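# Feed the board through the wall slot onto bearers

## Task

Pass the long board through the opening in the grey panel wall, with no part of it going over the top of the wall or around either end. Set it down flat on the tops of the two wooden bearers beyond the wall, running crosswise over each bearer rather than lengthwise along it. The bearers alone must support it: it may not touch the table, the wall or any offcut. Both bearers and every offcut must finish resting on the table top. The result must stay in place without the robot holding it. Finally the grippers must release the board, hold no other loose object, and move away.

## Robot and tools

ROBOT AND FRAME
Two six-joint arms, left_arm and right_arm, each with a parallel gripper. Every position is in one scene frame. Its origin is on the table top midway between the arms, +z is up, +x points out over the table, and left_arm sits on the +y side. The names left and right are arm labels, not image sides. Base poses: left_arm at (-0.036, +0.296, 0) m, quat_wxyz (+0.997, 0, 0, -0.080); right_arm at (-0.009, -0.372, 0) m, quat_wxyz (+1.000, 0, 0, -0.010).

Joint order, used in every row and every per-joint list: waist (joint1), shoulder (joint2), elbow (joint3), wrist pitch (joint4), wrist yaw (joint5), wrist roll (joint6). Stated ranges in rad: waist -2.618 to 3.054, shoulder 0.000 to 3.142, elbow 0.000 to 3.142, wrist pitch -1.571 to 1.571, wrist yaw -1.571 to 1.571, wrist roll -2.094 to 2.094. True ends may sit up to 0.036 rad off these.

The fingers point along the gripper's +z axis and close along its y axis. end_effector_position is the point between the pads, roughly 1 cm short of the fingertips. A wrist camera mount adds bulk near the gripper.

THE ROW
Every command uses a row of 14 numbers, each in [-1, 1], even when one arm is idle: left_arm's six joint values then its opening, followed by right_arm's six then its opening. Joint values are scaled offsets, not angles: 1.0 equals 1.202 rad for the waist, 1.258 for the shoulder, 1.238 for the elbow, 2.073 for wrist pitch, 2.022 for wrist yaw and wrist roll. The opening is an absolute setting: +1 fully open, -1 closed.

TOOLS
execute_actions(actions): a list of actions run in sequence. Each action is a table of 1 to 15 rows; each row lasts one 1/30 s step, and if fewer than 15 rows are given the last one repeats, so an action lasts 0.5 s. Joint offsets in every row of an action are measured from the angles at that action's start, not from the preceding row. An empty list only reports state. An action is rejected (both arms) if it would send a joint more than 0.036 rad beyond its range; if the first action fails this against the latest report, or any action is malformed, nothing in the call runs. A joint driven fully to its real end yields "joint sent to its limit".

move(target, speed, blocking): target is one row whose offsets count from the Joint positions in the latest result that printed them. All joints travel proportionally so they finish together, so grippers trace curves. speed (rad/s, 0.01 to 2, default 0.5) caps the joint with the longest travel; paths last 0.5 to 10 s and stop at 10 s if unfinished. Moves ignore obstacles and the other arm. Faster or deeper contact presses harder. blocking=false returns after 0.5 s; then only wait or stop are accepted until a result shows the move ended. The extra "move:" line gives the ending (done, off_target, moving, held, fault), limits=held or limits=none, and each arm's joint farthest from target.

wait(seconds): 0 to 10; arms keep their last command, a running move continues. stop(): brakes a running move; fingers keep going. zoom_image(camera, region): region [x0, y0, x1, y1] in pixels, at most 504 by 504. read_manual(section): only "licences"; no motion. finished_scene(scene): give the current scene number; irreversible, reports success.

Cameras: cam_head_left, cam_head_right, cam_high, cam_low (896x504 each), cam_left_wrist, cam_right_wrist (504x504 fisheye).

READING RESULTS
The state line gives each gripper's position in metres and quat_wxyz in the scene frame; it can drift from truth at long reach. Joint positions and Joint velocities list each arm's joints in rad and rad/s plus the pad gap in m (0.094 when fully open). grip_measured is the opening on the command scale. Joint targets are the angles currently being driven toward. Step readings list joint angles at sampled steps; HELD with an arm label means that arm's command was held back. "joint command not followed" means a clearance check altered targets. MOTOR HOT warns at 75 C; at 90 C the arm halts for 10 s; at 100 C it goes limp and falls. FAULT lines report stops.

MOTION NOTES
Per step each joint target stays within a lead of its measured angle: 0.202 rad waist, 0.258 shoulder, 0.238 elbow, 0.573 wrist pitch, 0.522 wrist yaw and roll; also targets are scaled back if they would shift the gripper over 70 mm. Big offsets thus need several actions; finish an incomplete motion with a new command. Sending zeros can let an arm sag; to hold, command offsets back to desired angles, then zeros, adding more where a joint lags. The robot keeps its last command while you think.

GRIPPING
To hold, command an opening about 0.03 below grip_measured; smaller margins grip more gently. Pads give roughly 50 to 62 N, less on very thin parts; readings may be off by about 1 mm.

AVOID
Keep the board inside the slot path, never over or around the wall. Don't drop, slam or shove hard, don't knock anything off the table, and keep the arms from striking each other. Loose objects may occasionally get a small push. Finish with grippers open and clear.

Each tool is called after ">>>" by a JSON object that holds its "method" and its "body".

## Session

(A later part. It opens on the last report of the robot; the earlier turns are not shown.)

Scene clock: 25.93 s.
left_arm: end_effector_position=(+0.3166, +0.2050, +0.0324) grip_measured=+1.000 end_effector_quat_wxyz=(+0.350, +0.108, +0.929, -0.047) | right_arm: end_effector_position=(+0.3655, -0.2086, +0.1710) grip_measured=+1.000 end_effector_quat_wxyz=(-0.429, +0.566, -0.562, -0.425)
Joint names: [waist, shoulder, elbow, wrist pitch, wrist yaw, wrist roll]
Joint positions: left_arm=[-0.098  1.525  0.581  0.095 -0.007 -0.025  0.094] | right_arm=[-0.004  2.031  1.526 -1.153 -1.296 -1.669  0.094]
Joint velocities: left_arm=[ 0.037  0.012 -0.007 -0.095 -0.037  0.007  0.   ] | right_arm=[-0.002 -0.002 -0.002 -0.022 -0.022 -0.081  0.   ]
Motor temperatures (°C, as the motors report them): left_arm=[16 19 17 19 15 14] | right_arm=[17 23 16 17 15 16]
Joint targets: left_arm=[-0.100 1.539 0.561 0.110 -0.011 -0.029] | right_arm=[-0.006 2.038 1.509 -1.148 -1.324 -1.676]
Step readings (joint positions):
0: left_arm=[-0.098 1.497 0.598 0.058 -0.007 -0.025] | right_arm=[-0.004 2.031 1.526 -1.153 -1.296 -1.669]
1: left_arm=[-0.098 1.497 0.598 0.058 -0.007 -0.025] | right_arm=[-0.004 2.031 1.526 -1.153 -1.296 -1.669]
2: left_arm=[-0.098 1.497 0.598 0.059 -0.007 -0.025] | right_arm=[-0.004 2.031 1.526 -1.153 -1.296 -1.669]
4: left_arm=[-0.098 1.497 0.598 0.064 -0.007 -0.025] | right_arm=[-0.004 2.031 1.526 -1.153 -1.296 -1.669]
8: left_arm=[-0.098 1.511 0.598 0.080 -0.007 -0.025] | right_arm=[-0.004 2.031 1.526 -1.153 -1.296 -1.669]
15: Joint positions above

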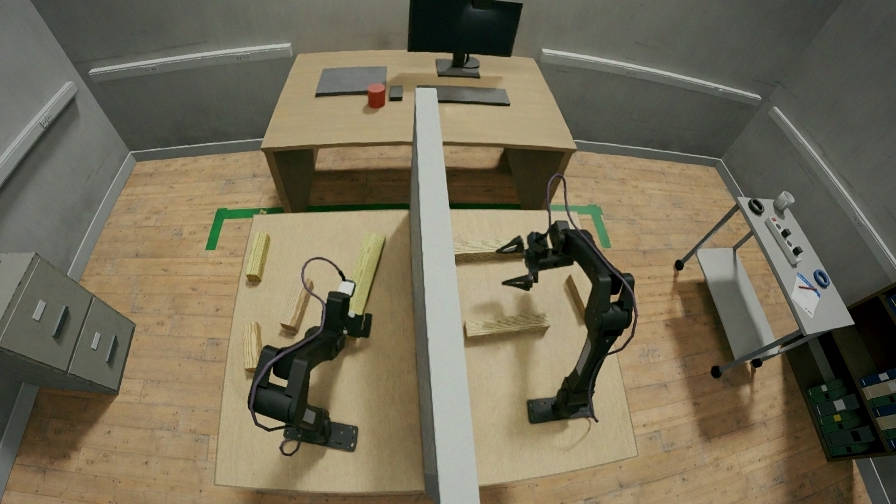

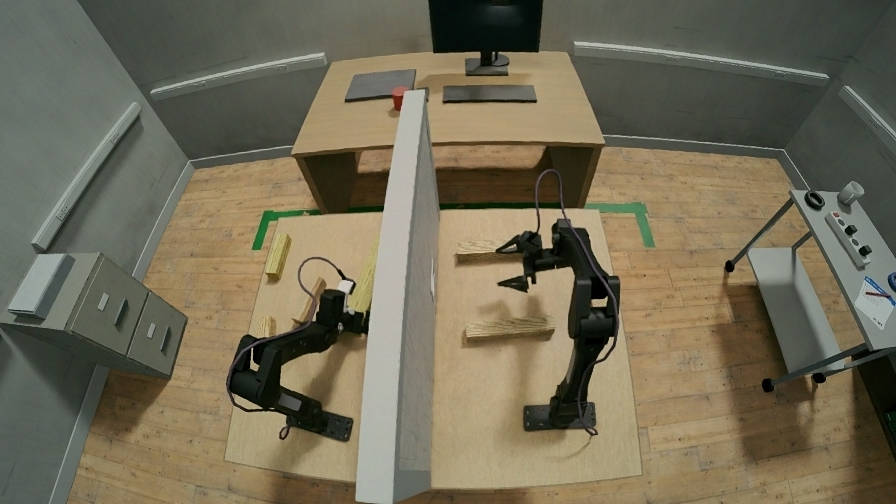

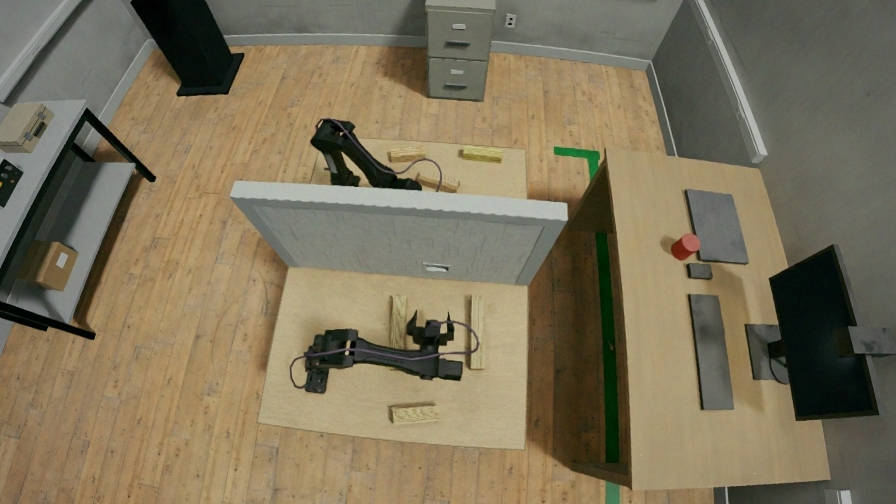

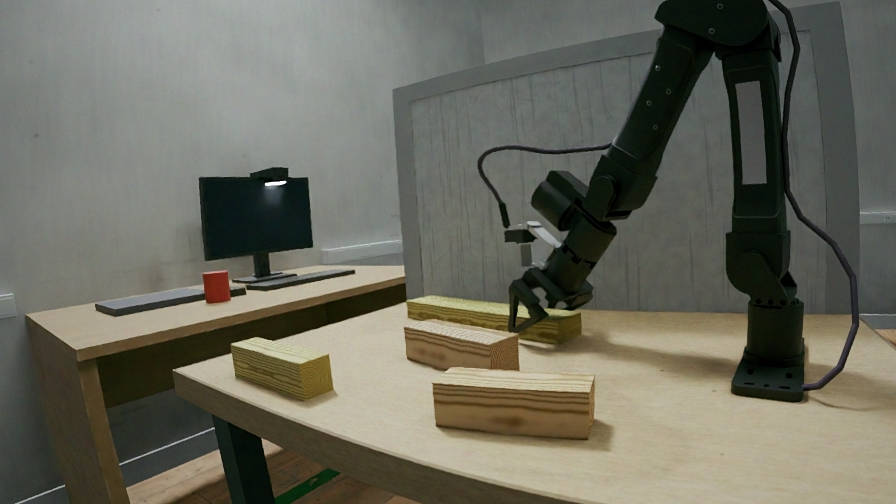

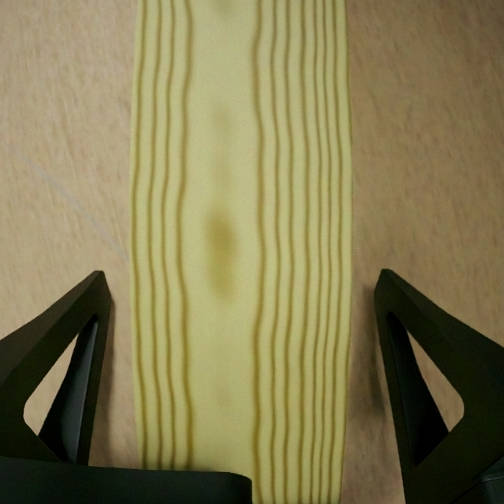

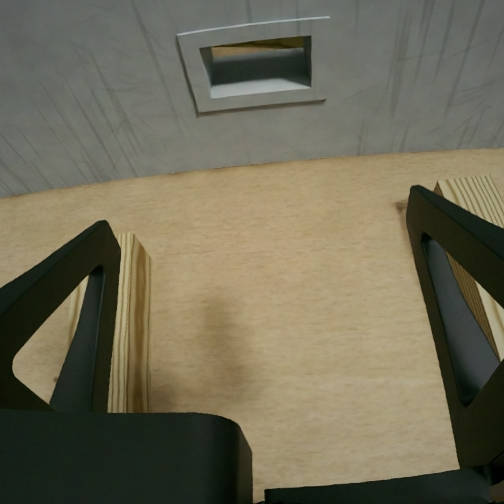

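>>> {"method": "execute_actions", "body": {"actions": [[[-0.0017,0.0125,-0.0170,0.0085,-0.002,-0.002,1,-0.0017,0.0056,-0.0137,0.0024,-0.0143,-0.0035,1],[-0.0017,0.0138,-0.0179,0.0099,-0.002,-0.002,1,-0.0017,0.0056,-0.0137,0.0024,-0.0143,-0.0035,1],[-0.0017,0.0152,-0.0187,0.0112,-0.002,-0.002,0.9,-0.0017,0.0056,-0.0137,0.0024,-0.0143,-0.0035,1],[-0.0017,0.0165,-0.0195,0.0125,-0.002,-0.002,0.85,-0.0017,0.0056,-0.0137,0.0024,-0.0143,-0.0035,1],[-0.0017,0.0179,-0.0203,0.0138,-0.002,-0.002,0.8,-0.0017,0.0056,-0.0137,0.0024,-0.0143,-0.0035,1],[-0.0017,0.0192,-0.0212,0.0152,-0.002,-0.002,0.75,-0.0017,0.0056,-0.0137,0.0024,-0.0143,-0.0035,1],[-0.0017,0.0206,-0.0220,0.0165,-0.002,-0.002,0.7,-0.0017,0.0056,-0.0137,0.0024,-0.0143,-0.0035,1],[-0.0017,0.0219,-0.0228,0.0178,-0.002,-0.002,0.65,-0.0017,0.0056,-0.0137,0.0024,-0.0143,-0.0035,1],[-0.0017,0.0219,-0.0228,0.0178,-0.002,-0.002,0.6,-0.0017,0.0056,-0.0137,0.0024,-0.0143,-0.0035,1],[-0.0017,0.0219,-0.0228,0.0178,-0.002,-0.002,0.55,-0.0017,0.0056,-0.0137,0.0024,-0.0143,-0.0035,1]]]}}

>>> {"method": "zoom_image", "body": {"camera": "cam_low", "region": [490, 270, 600, 350]}}

Scene clock: 30.03 s.
left_arm: end_effector_position=(+0.3202, +0.2040, +0.0326) grip_measured=+0.551 end_effector_quat_wxyz=(+0.356, +0.107, +0.927, -0.048) | right_arm: end_effector_position=(+0.3655, -0.2086, +0.1710) grip_measured=+1.000 end_effector_quat_wxyz=(-0.429, +0.566, -0.562, -0.425)
Joint names: [waist, shoulder, elbow, wrist pitch, wrist yaw, wrist roll]
Joint positions: left_arm=[-0.098  1.536  0.581  0.121 -0.007 -0.025  0.073] | right_arm=[-0.004  2.031  1.526 -1.153 -1.296 -1.669  0.094]
Joint velocities: left_arm=[ 0.007 -0.002 -0.007 -0.007  0.022 -0.022 -0.001] | right_arm=[-0.007 -0.012  0.012 -0.095  0.007  0.037  0.   ]
Motor temperatures (°C, as the motors report them): left_arm=[16 19 17 19 15 14] | right_arm=[17 23 16 17 15 16]
Joint targets: left_arm=[-0.100 1.552 0.552 0.131 -0.011 -0.029] | right_arm=[-0.006 2.038 1.509 -1.148 -1.324 -1.676]
Step readings (joint positions):
0: left_arm=[-0.098 1.525 0.581 0.102 -0.007 -0.025] | right_arm=[-0.004 2.031 1.526 -1.153 -1.296 -1.669]
1: left_arm=[-0.098 1.525 0.581 0.102 -0.007 -0.025] | right_arm=[-0.004 2.031 1.526 -1.153 -1.296 -1.669]
2: left_arm=[-0.098 1.525 0.581 0.103 -0.007 -0.025] | right_arm=[-0.004 2.031 1.526 -1.153 -1.296 -1.669]
4: left_arm=[-0.098 1.525 0.581 0.105 -0.007 -0.025] | right_arm=[-0.004 2.031 1.526 -1.153 -1.296 -1.669]
8: left_arm=[-0.098 1.526 0.581 0.114 -0.007 -0.025] | right_arm=[-0.004 2.031 1.526 -1.153 -1.296 -1.669]
15: Joint positions above

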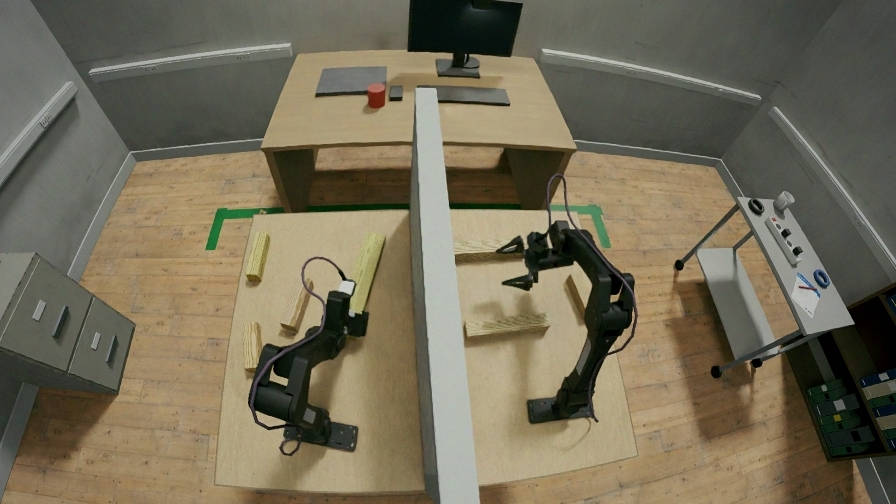

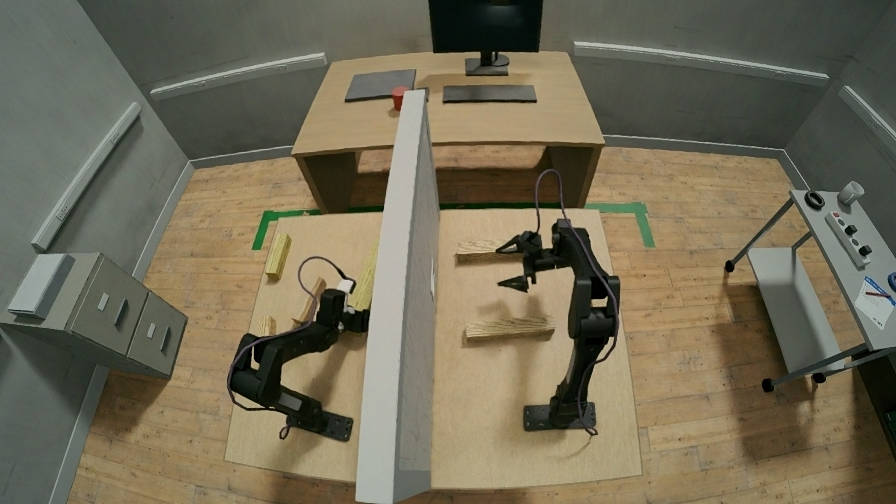

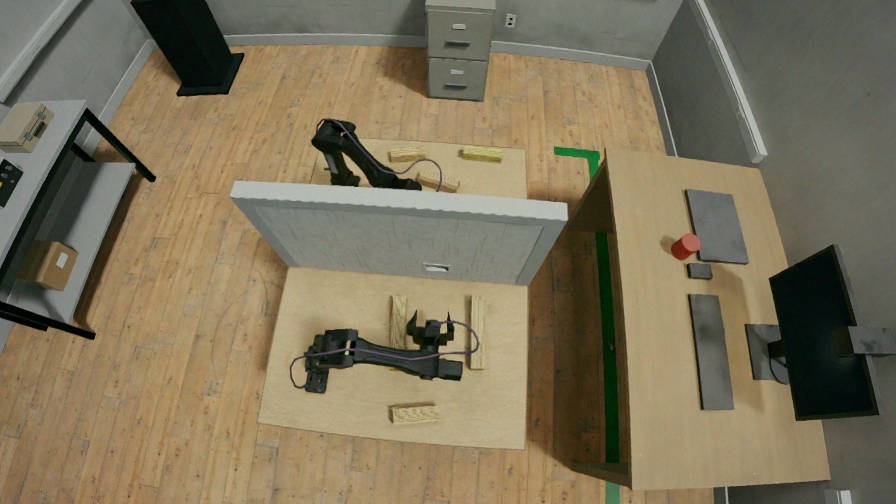

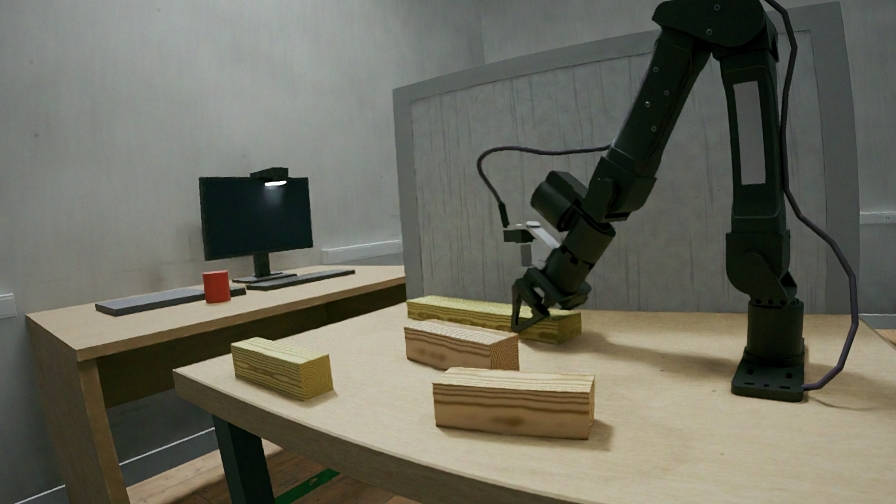

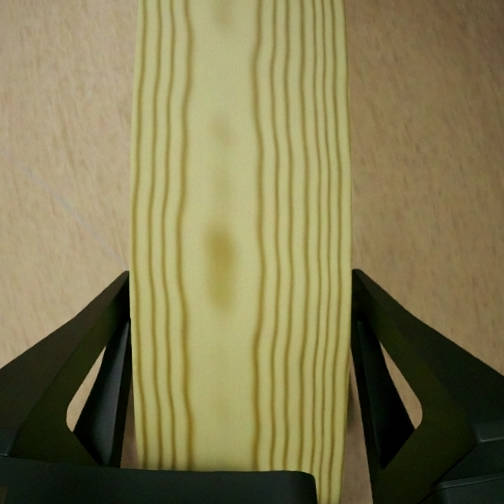

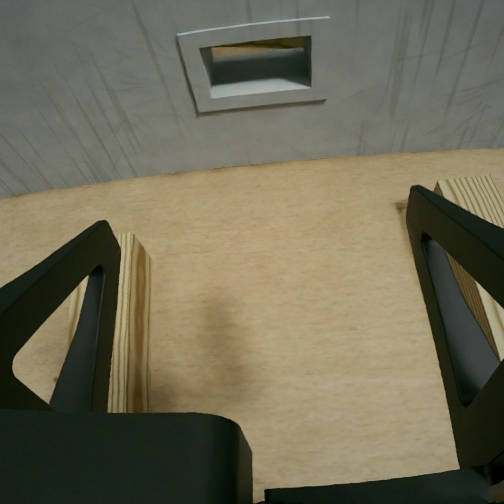

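Region (490, 270, 600, 350) of cam_low's 896x504 image, scaled by 4.582, with more detail than that image has; it fills the top 367 rows of this view, and the rest is white.

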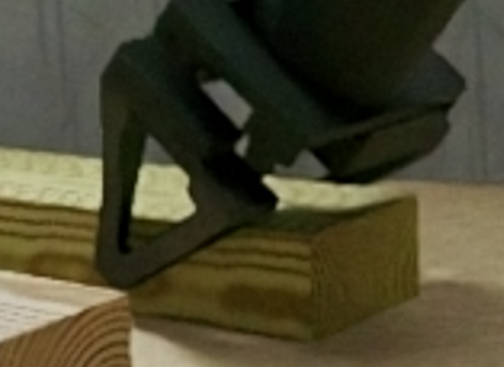

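>>> {"method": "execute_actions", "body": {"actions": [[[-0.0017,0.0110,-0.0250,0.0048,-0.002,-0.002,0.55,-0.0017,0.0056,-0.0137,0.0024,-0.0143,-0.0035,1],[-0.0017,0.0110,-0.0265,0.0048,-0.002,-0.002,0.55,-0.0017,0.0056,-0.0137,0.0024,-0.0143,-0.0035,1],[-0.0017,0.0110,-0.0278,0.0048,-0.002,-0.002,0.55,-0.0017,0.0056,-0.0137,0.0024,-0.0143,-0.0035,1]]]}}

>>> {"method": "zoom_image", "body": {"camera": "cam_low", "region": [490, 270, 600, 350]}}

Scene clock: 30.90 s.
left_arm: end_effector_position=(+0.3207, +0.2039, +0.0331) grip_measured=+0.551 end_effector_quat_wxyz=(+0.358, +0.107, +0.926, -0.048) | right_arm: end_effector_position=(+0.3655, -0.2086, +0.1710) grip_measured=+1.000 end_effector_quat_wxyz=(-0.429, +0.566, -0.562, -0.425)
Joint names: [waist, shoulder, elbow, wrist pitch, wrist yaw, wrist roll]
Joint positions: left_arm=[-0.098  1.536  0.581  0.123 -0.007 -0.025  0.073] | right_arm=[-0.004  2.031  1.526 -1.153 -1.296 -1.669  0.094]
Joint velocities: left_arm=[-0.022  0.012 -0.012 -0.022  0.022 -0.007 -0.001] | right_arm=[-0.007 -0.007 -0.002 -0.007 -0.022 -0.007  0.   ]
Motor temperatures (°C, as the motors report them): left_arm=[16 19 17 19 15 14] | right_arm=[17 23 16 17 15 16]
Joint targets: left_arm=[-0.100 1.550 0.546 0.131 -0.011 -0.029] | right_arm=[-0.006 2.038 1.509 -1.148 -1.324 -1.676]
Step readings (joint positions):
0: left_arm=[-0.098 1.536 0.581 0.123 -0.007 -0.025] | right_arm=[-0.004 2.031 1.526 -1.153 -1.296 -1.669]
1: left_arm=[-0.098 1.536 0.581 0.123 -0.007 -0.025] | right_arm=[-0.004 2.031 1.526 -1.153 -1.296 -1.669]
2: left_arm=[-0.098 1.536 0.581 0.123 -0.007 -0.025] | right_arm=[-0.004 2.031 1.526 -1.153 -1.296 -1.669]
4: left_arm=[-0.098 1.536 0.581 0.123 -0.007 -0.025] | right_arm=[-0.004 2.031 1.526 -1.153 -1.296 -1.669]
8: left_arm=[-0.098 1.536 0.581 0.123 -0.007 -0.025] | right_arm=[-0.004 2.031 1.526 -1.153 -1.296 -1.669]
15: Joint positions above

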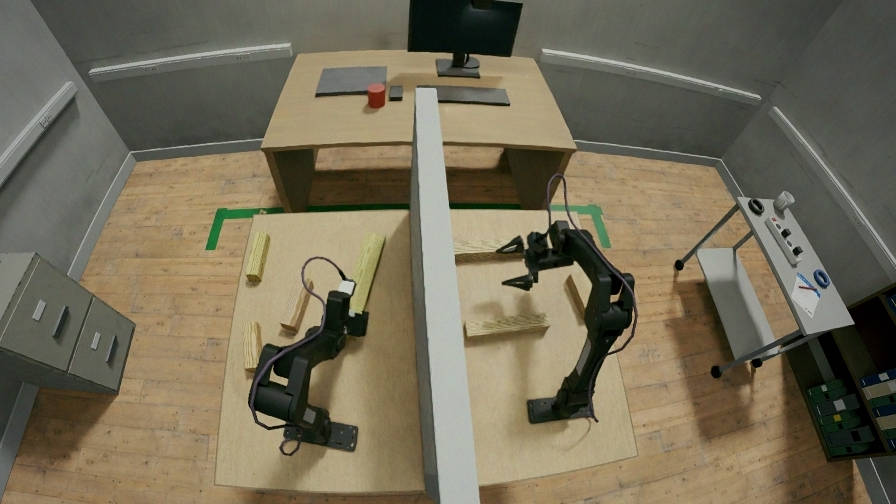

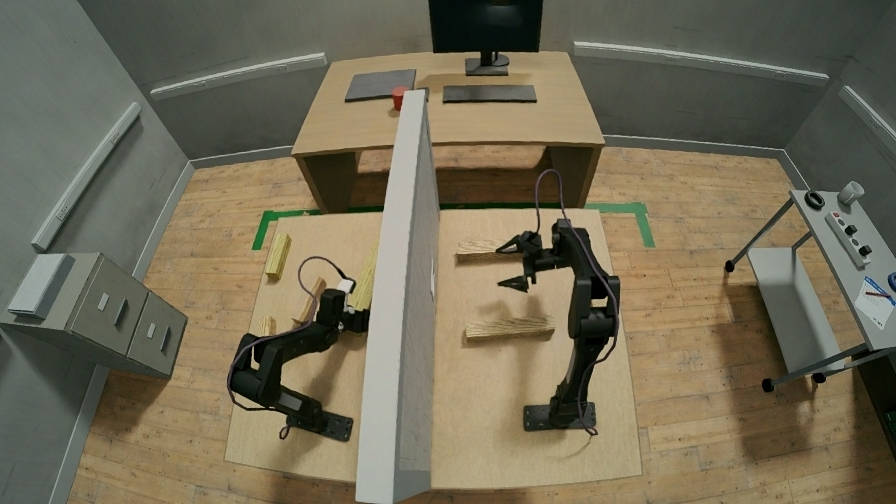

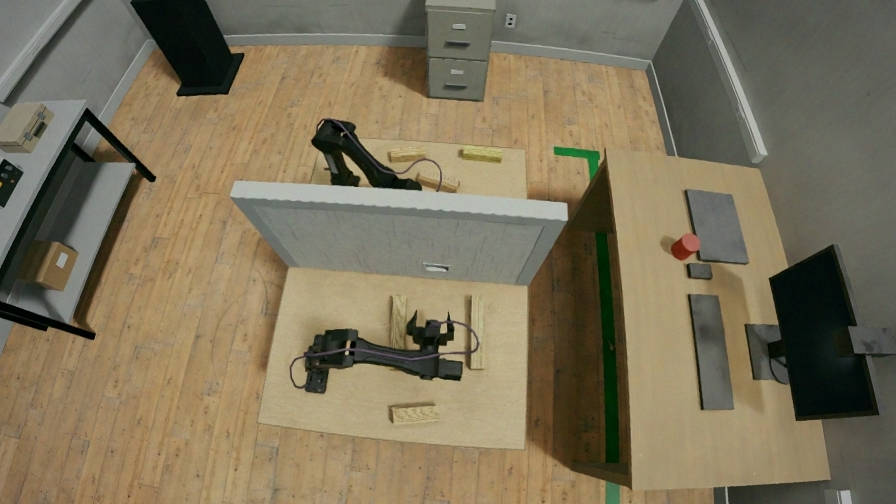

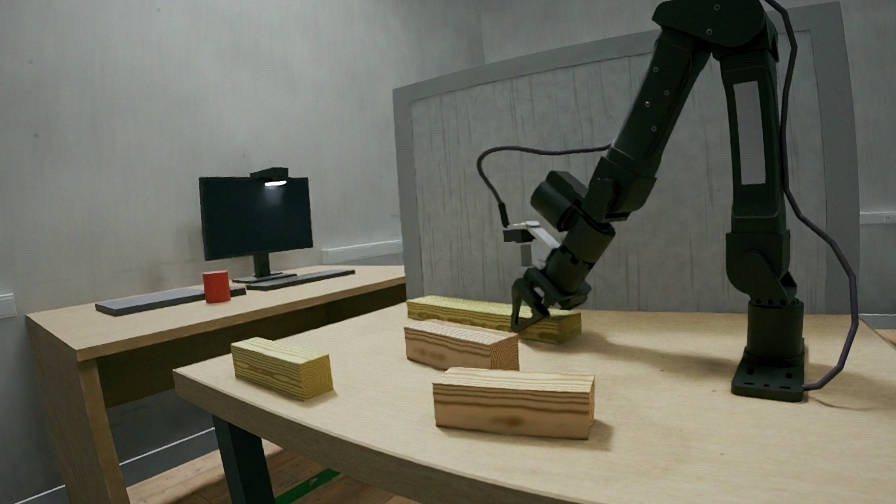

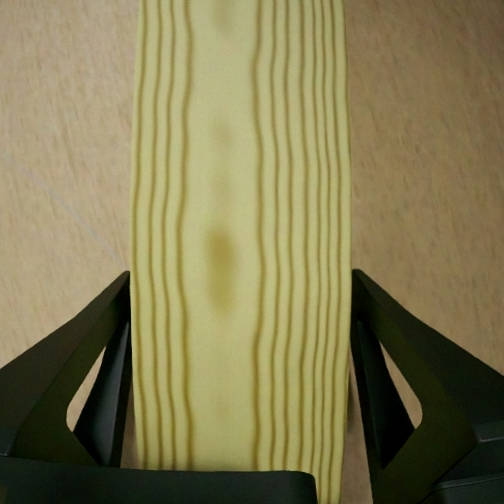

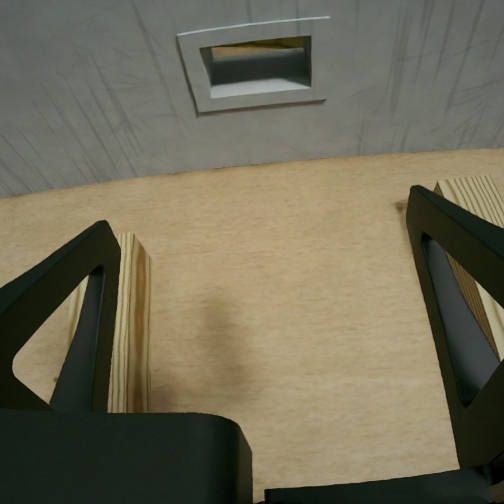

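Region (490, 270, 600, 350) of cam_low's 896x504 image, scaled by 4.582, with more detail than that image has; it fills the top 367 rows of this view, and the rest is white.

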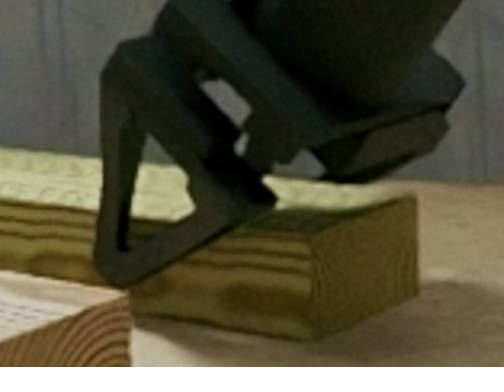

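>>> {"method": "execute_actions", "body": {"actions": [[[-0.0017,0.0100,-0.0200,0.0040,-0.002,-0.002,0.5,-0.0017,0.0056,-0.0137,0.0024,-0.0143,-0.0035,1],[-0.0017,0.0100,-0.0180,0.0040,-0.002,-0.002,0.46,-0.0017,0.0056,-0.0137,0.0024,-0.0143,-0.0035,1],[-0.0017,0.0100,-0.0180,0.0040,-0.002,-0.002,0.43,-0.0017,0.0056,-0.0137,0.0024,-0.0143,-0.0035,1],[-0.0017,0.0100,-0.0180,0.0040,-0.002,-0.002,0.40,-0.0017,0.0056,-0.0137,0.0024,-0.0143,-0.0035,1],[-0.0017,0.0100,-0.0180,0.0040,-0.002,-0.002,0.38,-0.0017,0.0056,-0.0137,0.0024,-0.0143,-0.0035,1],[-0.0017,0.0100,-0.0180,0.0040,-0.002,-0.002,0.36,-0.0017,0.0056,-0.0137,0.0024,-0.0143,-0.0035,1],[-0.0017,0.0100,-0.0180,0.0040,-0.002,-0.002,0.345,-0.0017,0.0056,-0.0137,0.0024,-0.0143,-0.0035,1],[-0.0017,0.0100,-0.0180,0.0040,-0.002,-0.002,0.33,-0.0017,0.0056,-0.0137,0.0024,-0.0143,-0.0035,1],[-0.0017,0.0100,-0.0180,0.0040,-0.002,-0.002,0.31,-0.0017,0.0056,-0.0137,0.0024,-0.0143,-0.0035,1],[-0.0017,0.0100,-0.0180,0.0040,-0.002,-0.002,0.28,-0.0017,0.0056,-0.0137,0.0024,-0.0143,-0.0035,1],[-0.0017,0.0100,-0.0180,0.0040,-0.002,-0.002,0.24,-0.0017,0.0056,-0.0137,0.0024,-0.0143,-0.0035,1],[-0.0017,0.0100,-0.0180,0.0040,-0.002,-0.002,0.2,-0.0017,0.0056,-0.0137,0.0024,-0.0143,-0.0035,1]]]}}

Scene clock: 31.80 s.
left_arm: end_effector_position=(+0.3209, +0.2042, +0.0332) grip_measured=+0.343 end_effector_quat_wxyz=(+0.358, +0.106, +0.927, -0.047) | right_arm: end_effector_position=(+0.3655, -0.2086, +0.1710) grip_measured=+1.000 end_effector_quat_wxyz=(-0.429, +0.566, -0.562, -0.425)
Joint names: [waist, shoulder, elbow, wrist pitch, wrist yaw, wrist roll]
Joint positions: left_arm=[-0.098  1.536  0.581  0.124 -0.009 -0.027  0.063] | right_arm=[-0.004  2.031  1.526 -1.153 -1.296 -1.669  0.094]
Joint velocities: left_arm=[-0.027  0.017 -0.002 -0.11  -0.007 -0.007 -0.001] | right_arm=[ 0.012  0.007 -0.007  0.037 -0.007  0.022  0.   ]
Motor temperatures (°C, as the motors report them): left_arm=[16 19 17 19 15 14] | right_arm=[17 23 16 17 15 16]
Joint targets: left_arm=[-0.100 1.549 0.558 0.132 -0.011 -0.029] | right_arm=[-0.006 2.038 1.509 -1.148 -1.324 -1.676]
Step readings (joint positions):
0: left_arm=[-0.098 1.536 0.581 0.123 -0.007 -0.025] | right_arm=[-0.004 2.031 1.526 -1.153 -1.296 -1.669]
1: left_arm=[-0.098 1.536 0.581 0.123 -0.007 -0.025] | right_arm=[-0.004 2.031 1.526 -1.153 -1.296 -1.669]
2: left_arm=[-0.098 1.536 0.581 0.123 -0.007 -0.025] | right_arm=[-0.004 2.031 1.526 -1.153 -1.296 -1.669]
4: left_arm=[-0.098 1.536 0.581 0.123 -0.007 -0.025] | right_arm=[-0.004 2.031 1.526 -1.153 -1.296 -1.669]
8: left_arm=[-0.098 1.536 0.581 0.124 -0.009 -0.027] | right_arm=[-0.004 2.031 1.526 -1.153 -1.296 -1.669]
15: Joint positions above

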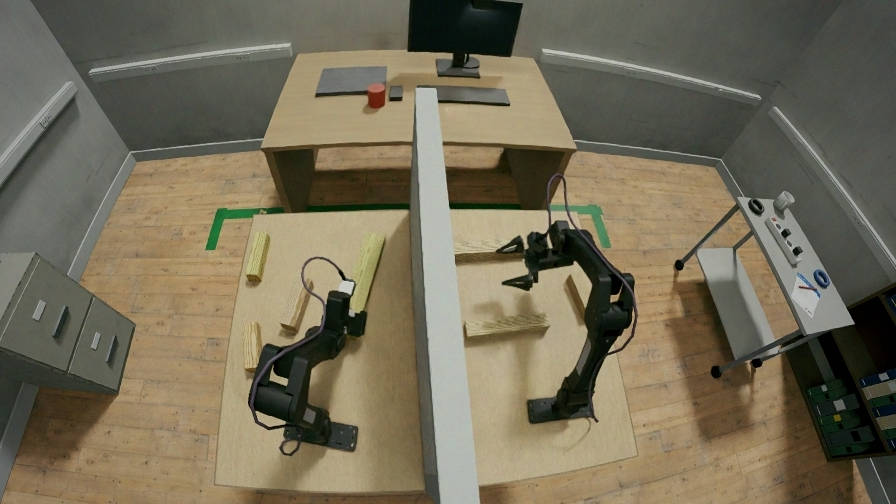

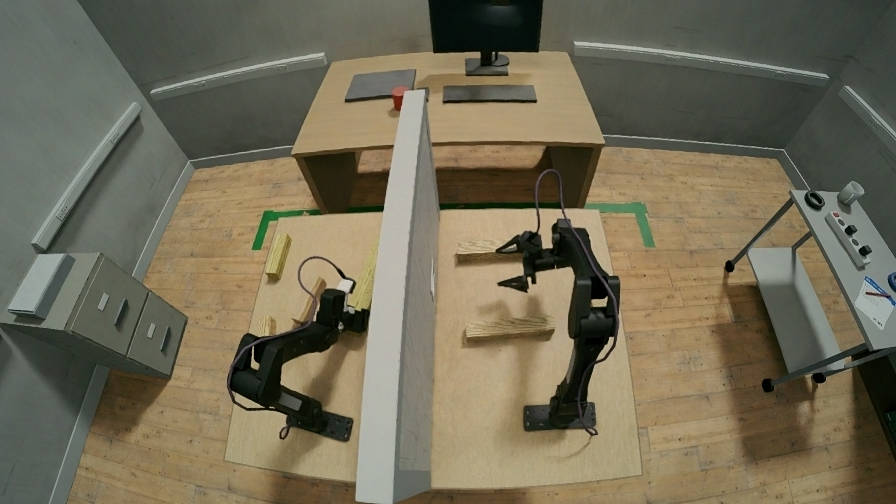

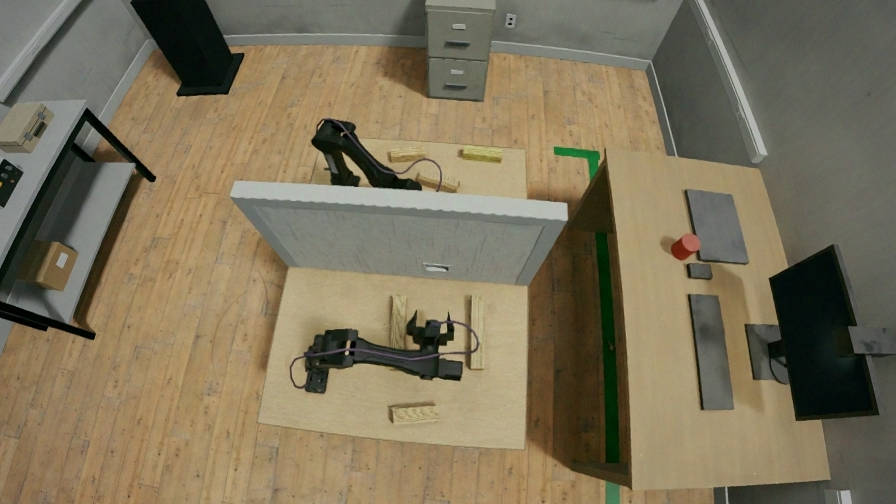

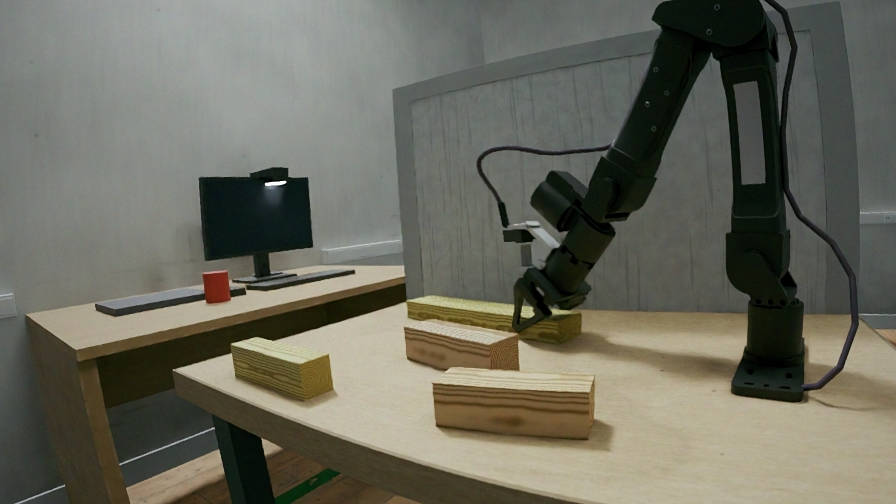

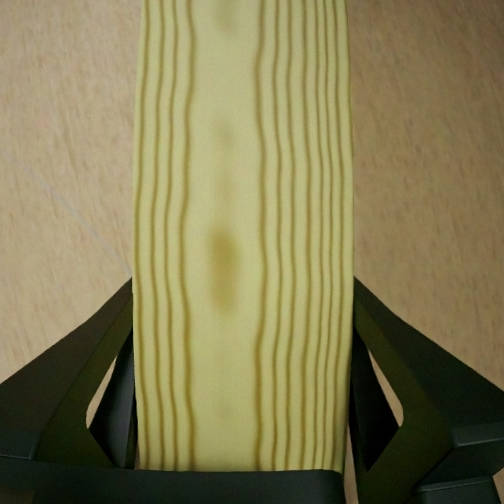

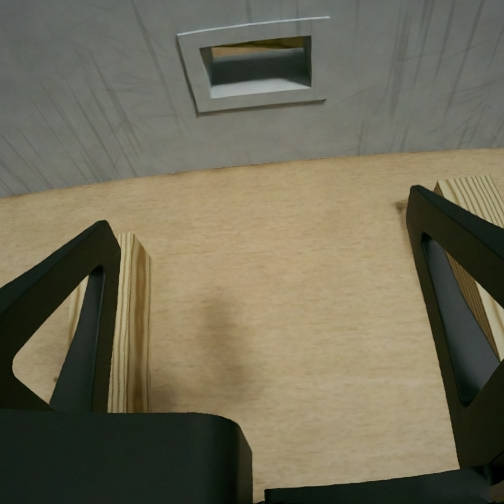

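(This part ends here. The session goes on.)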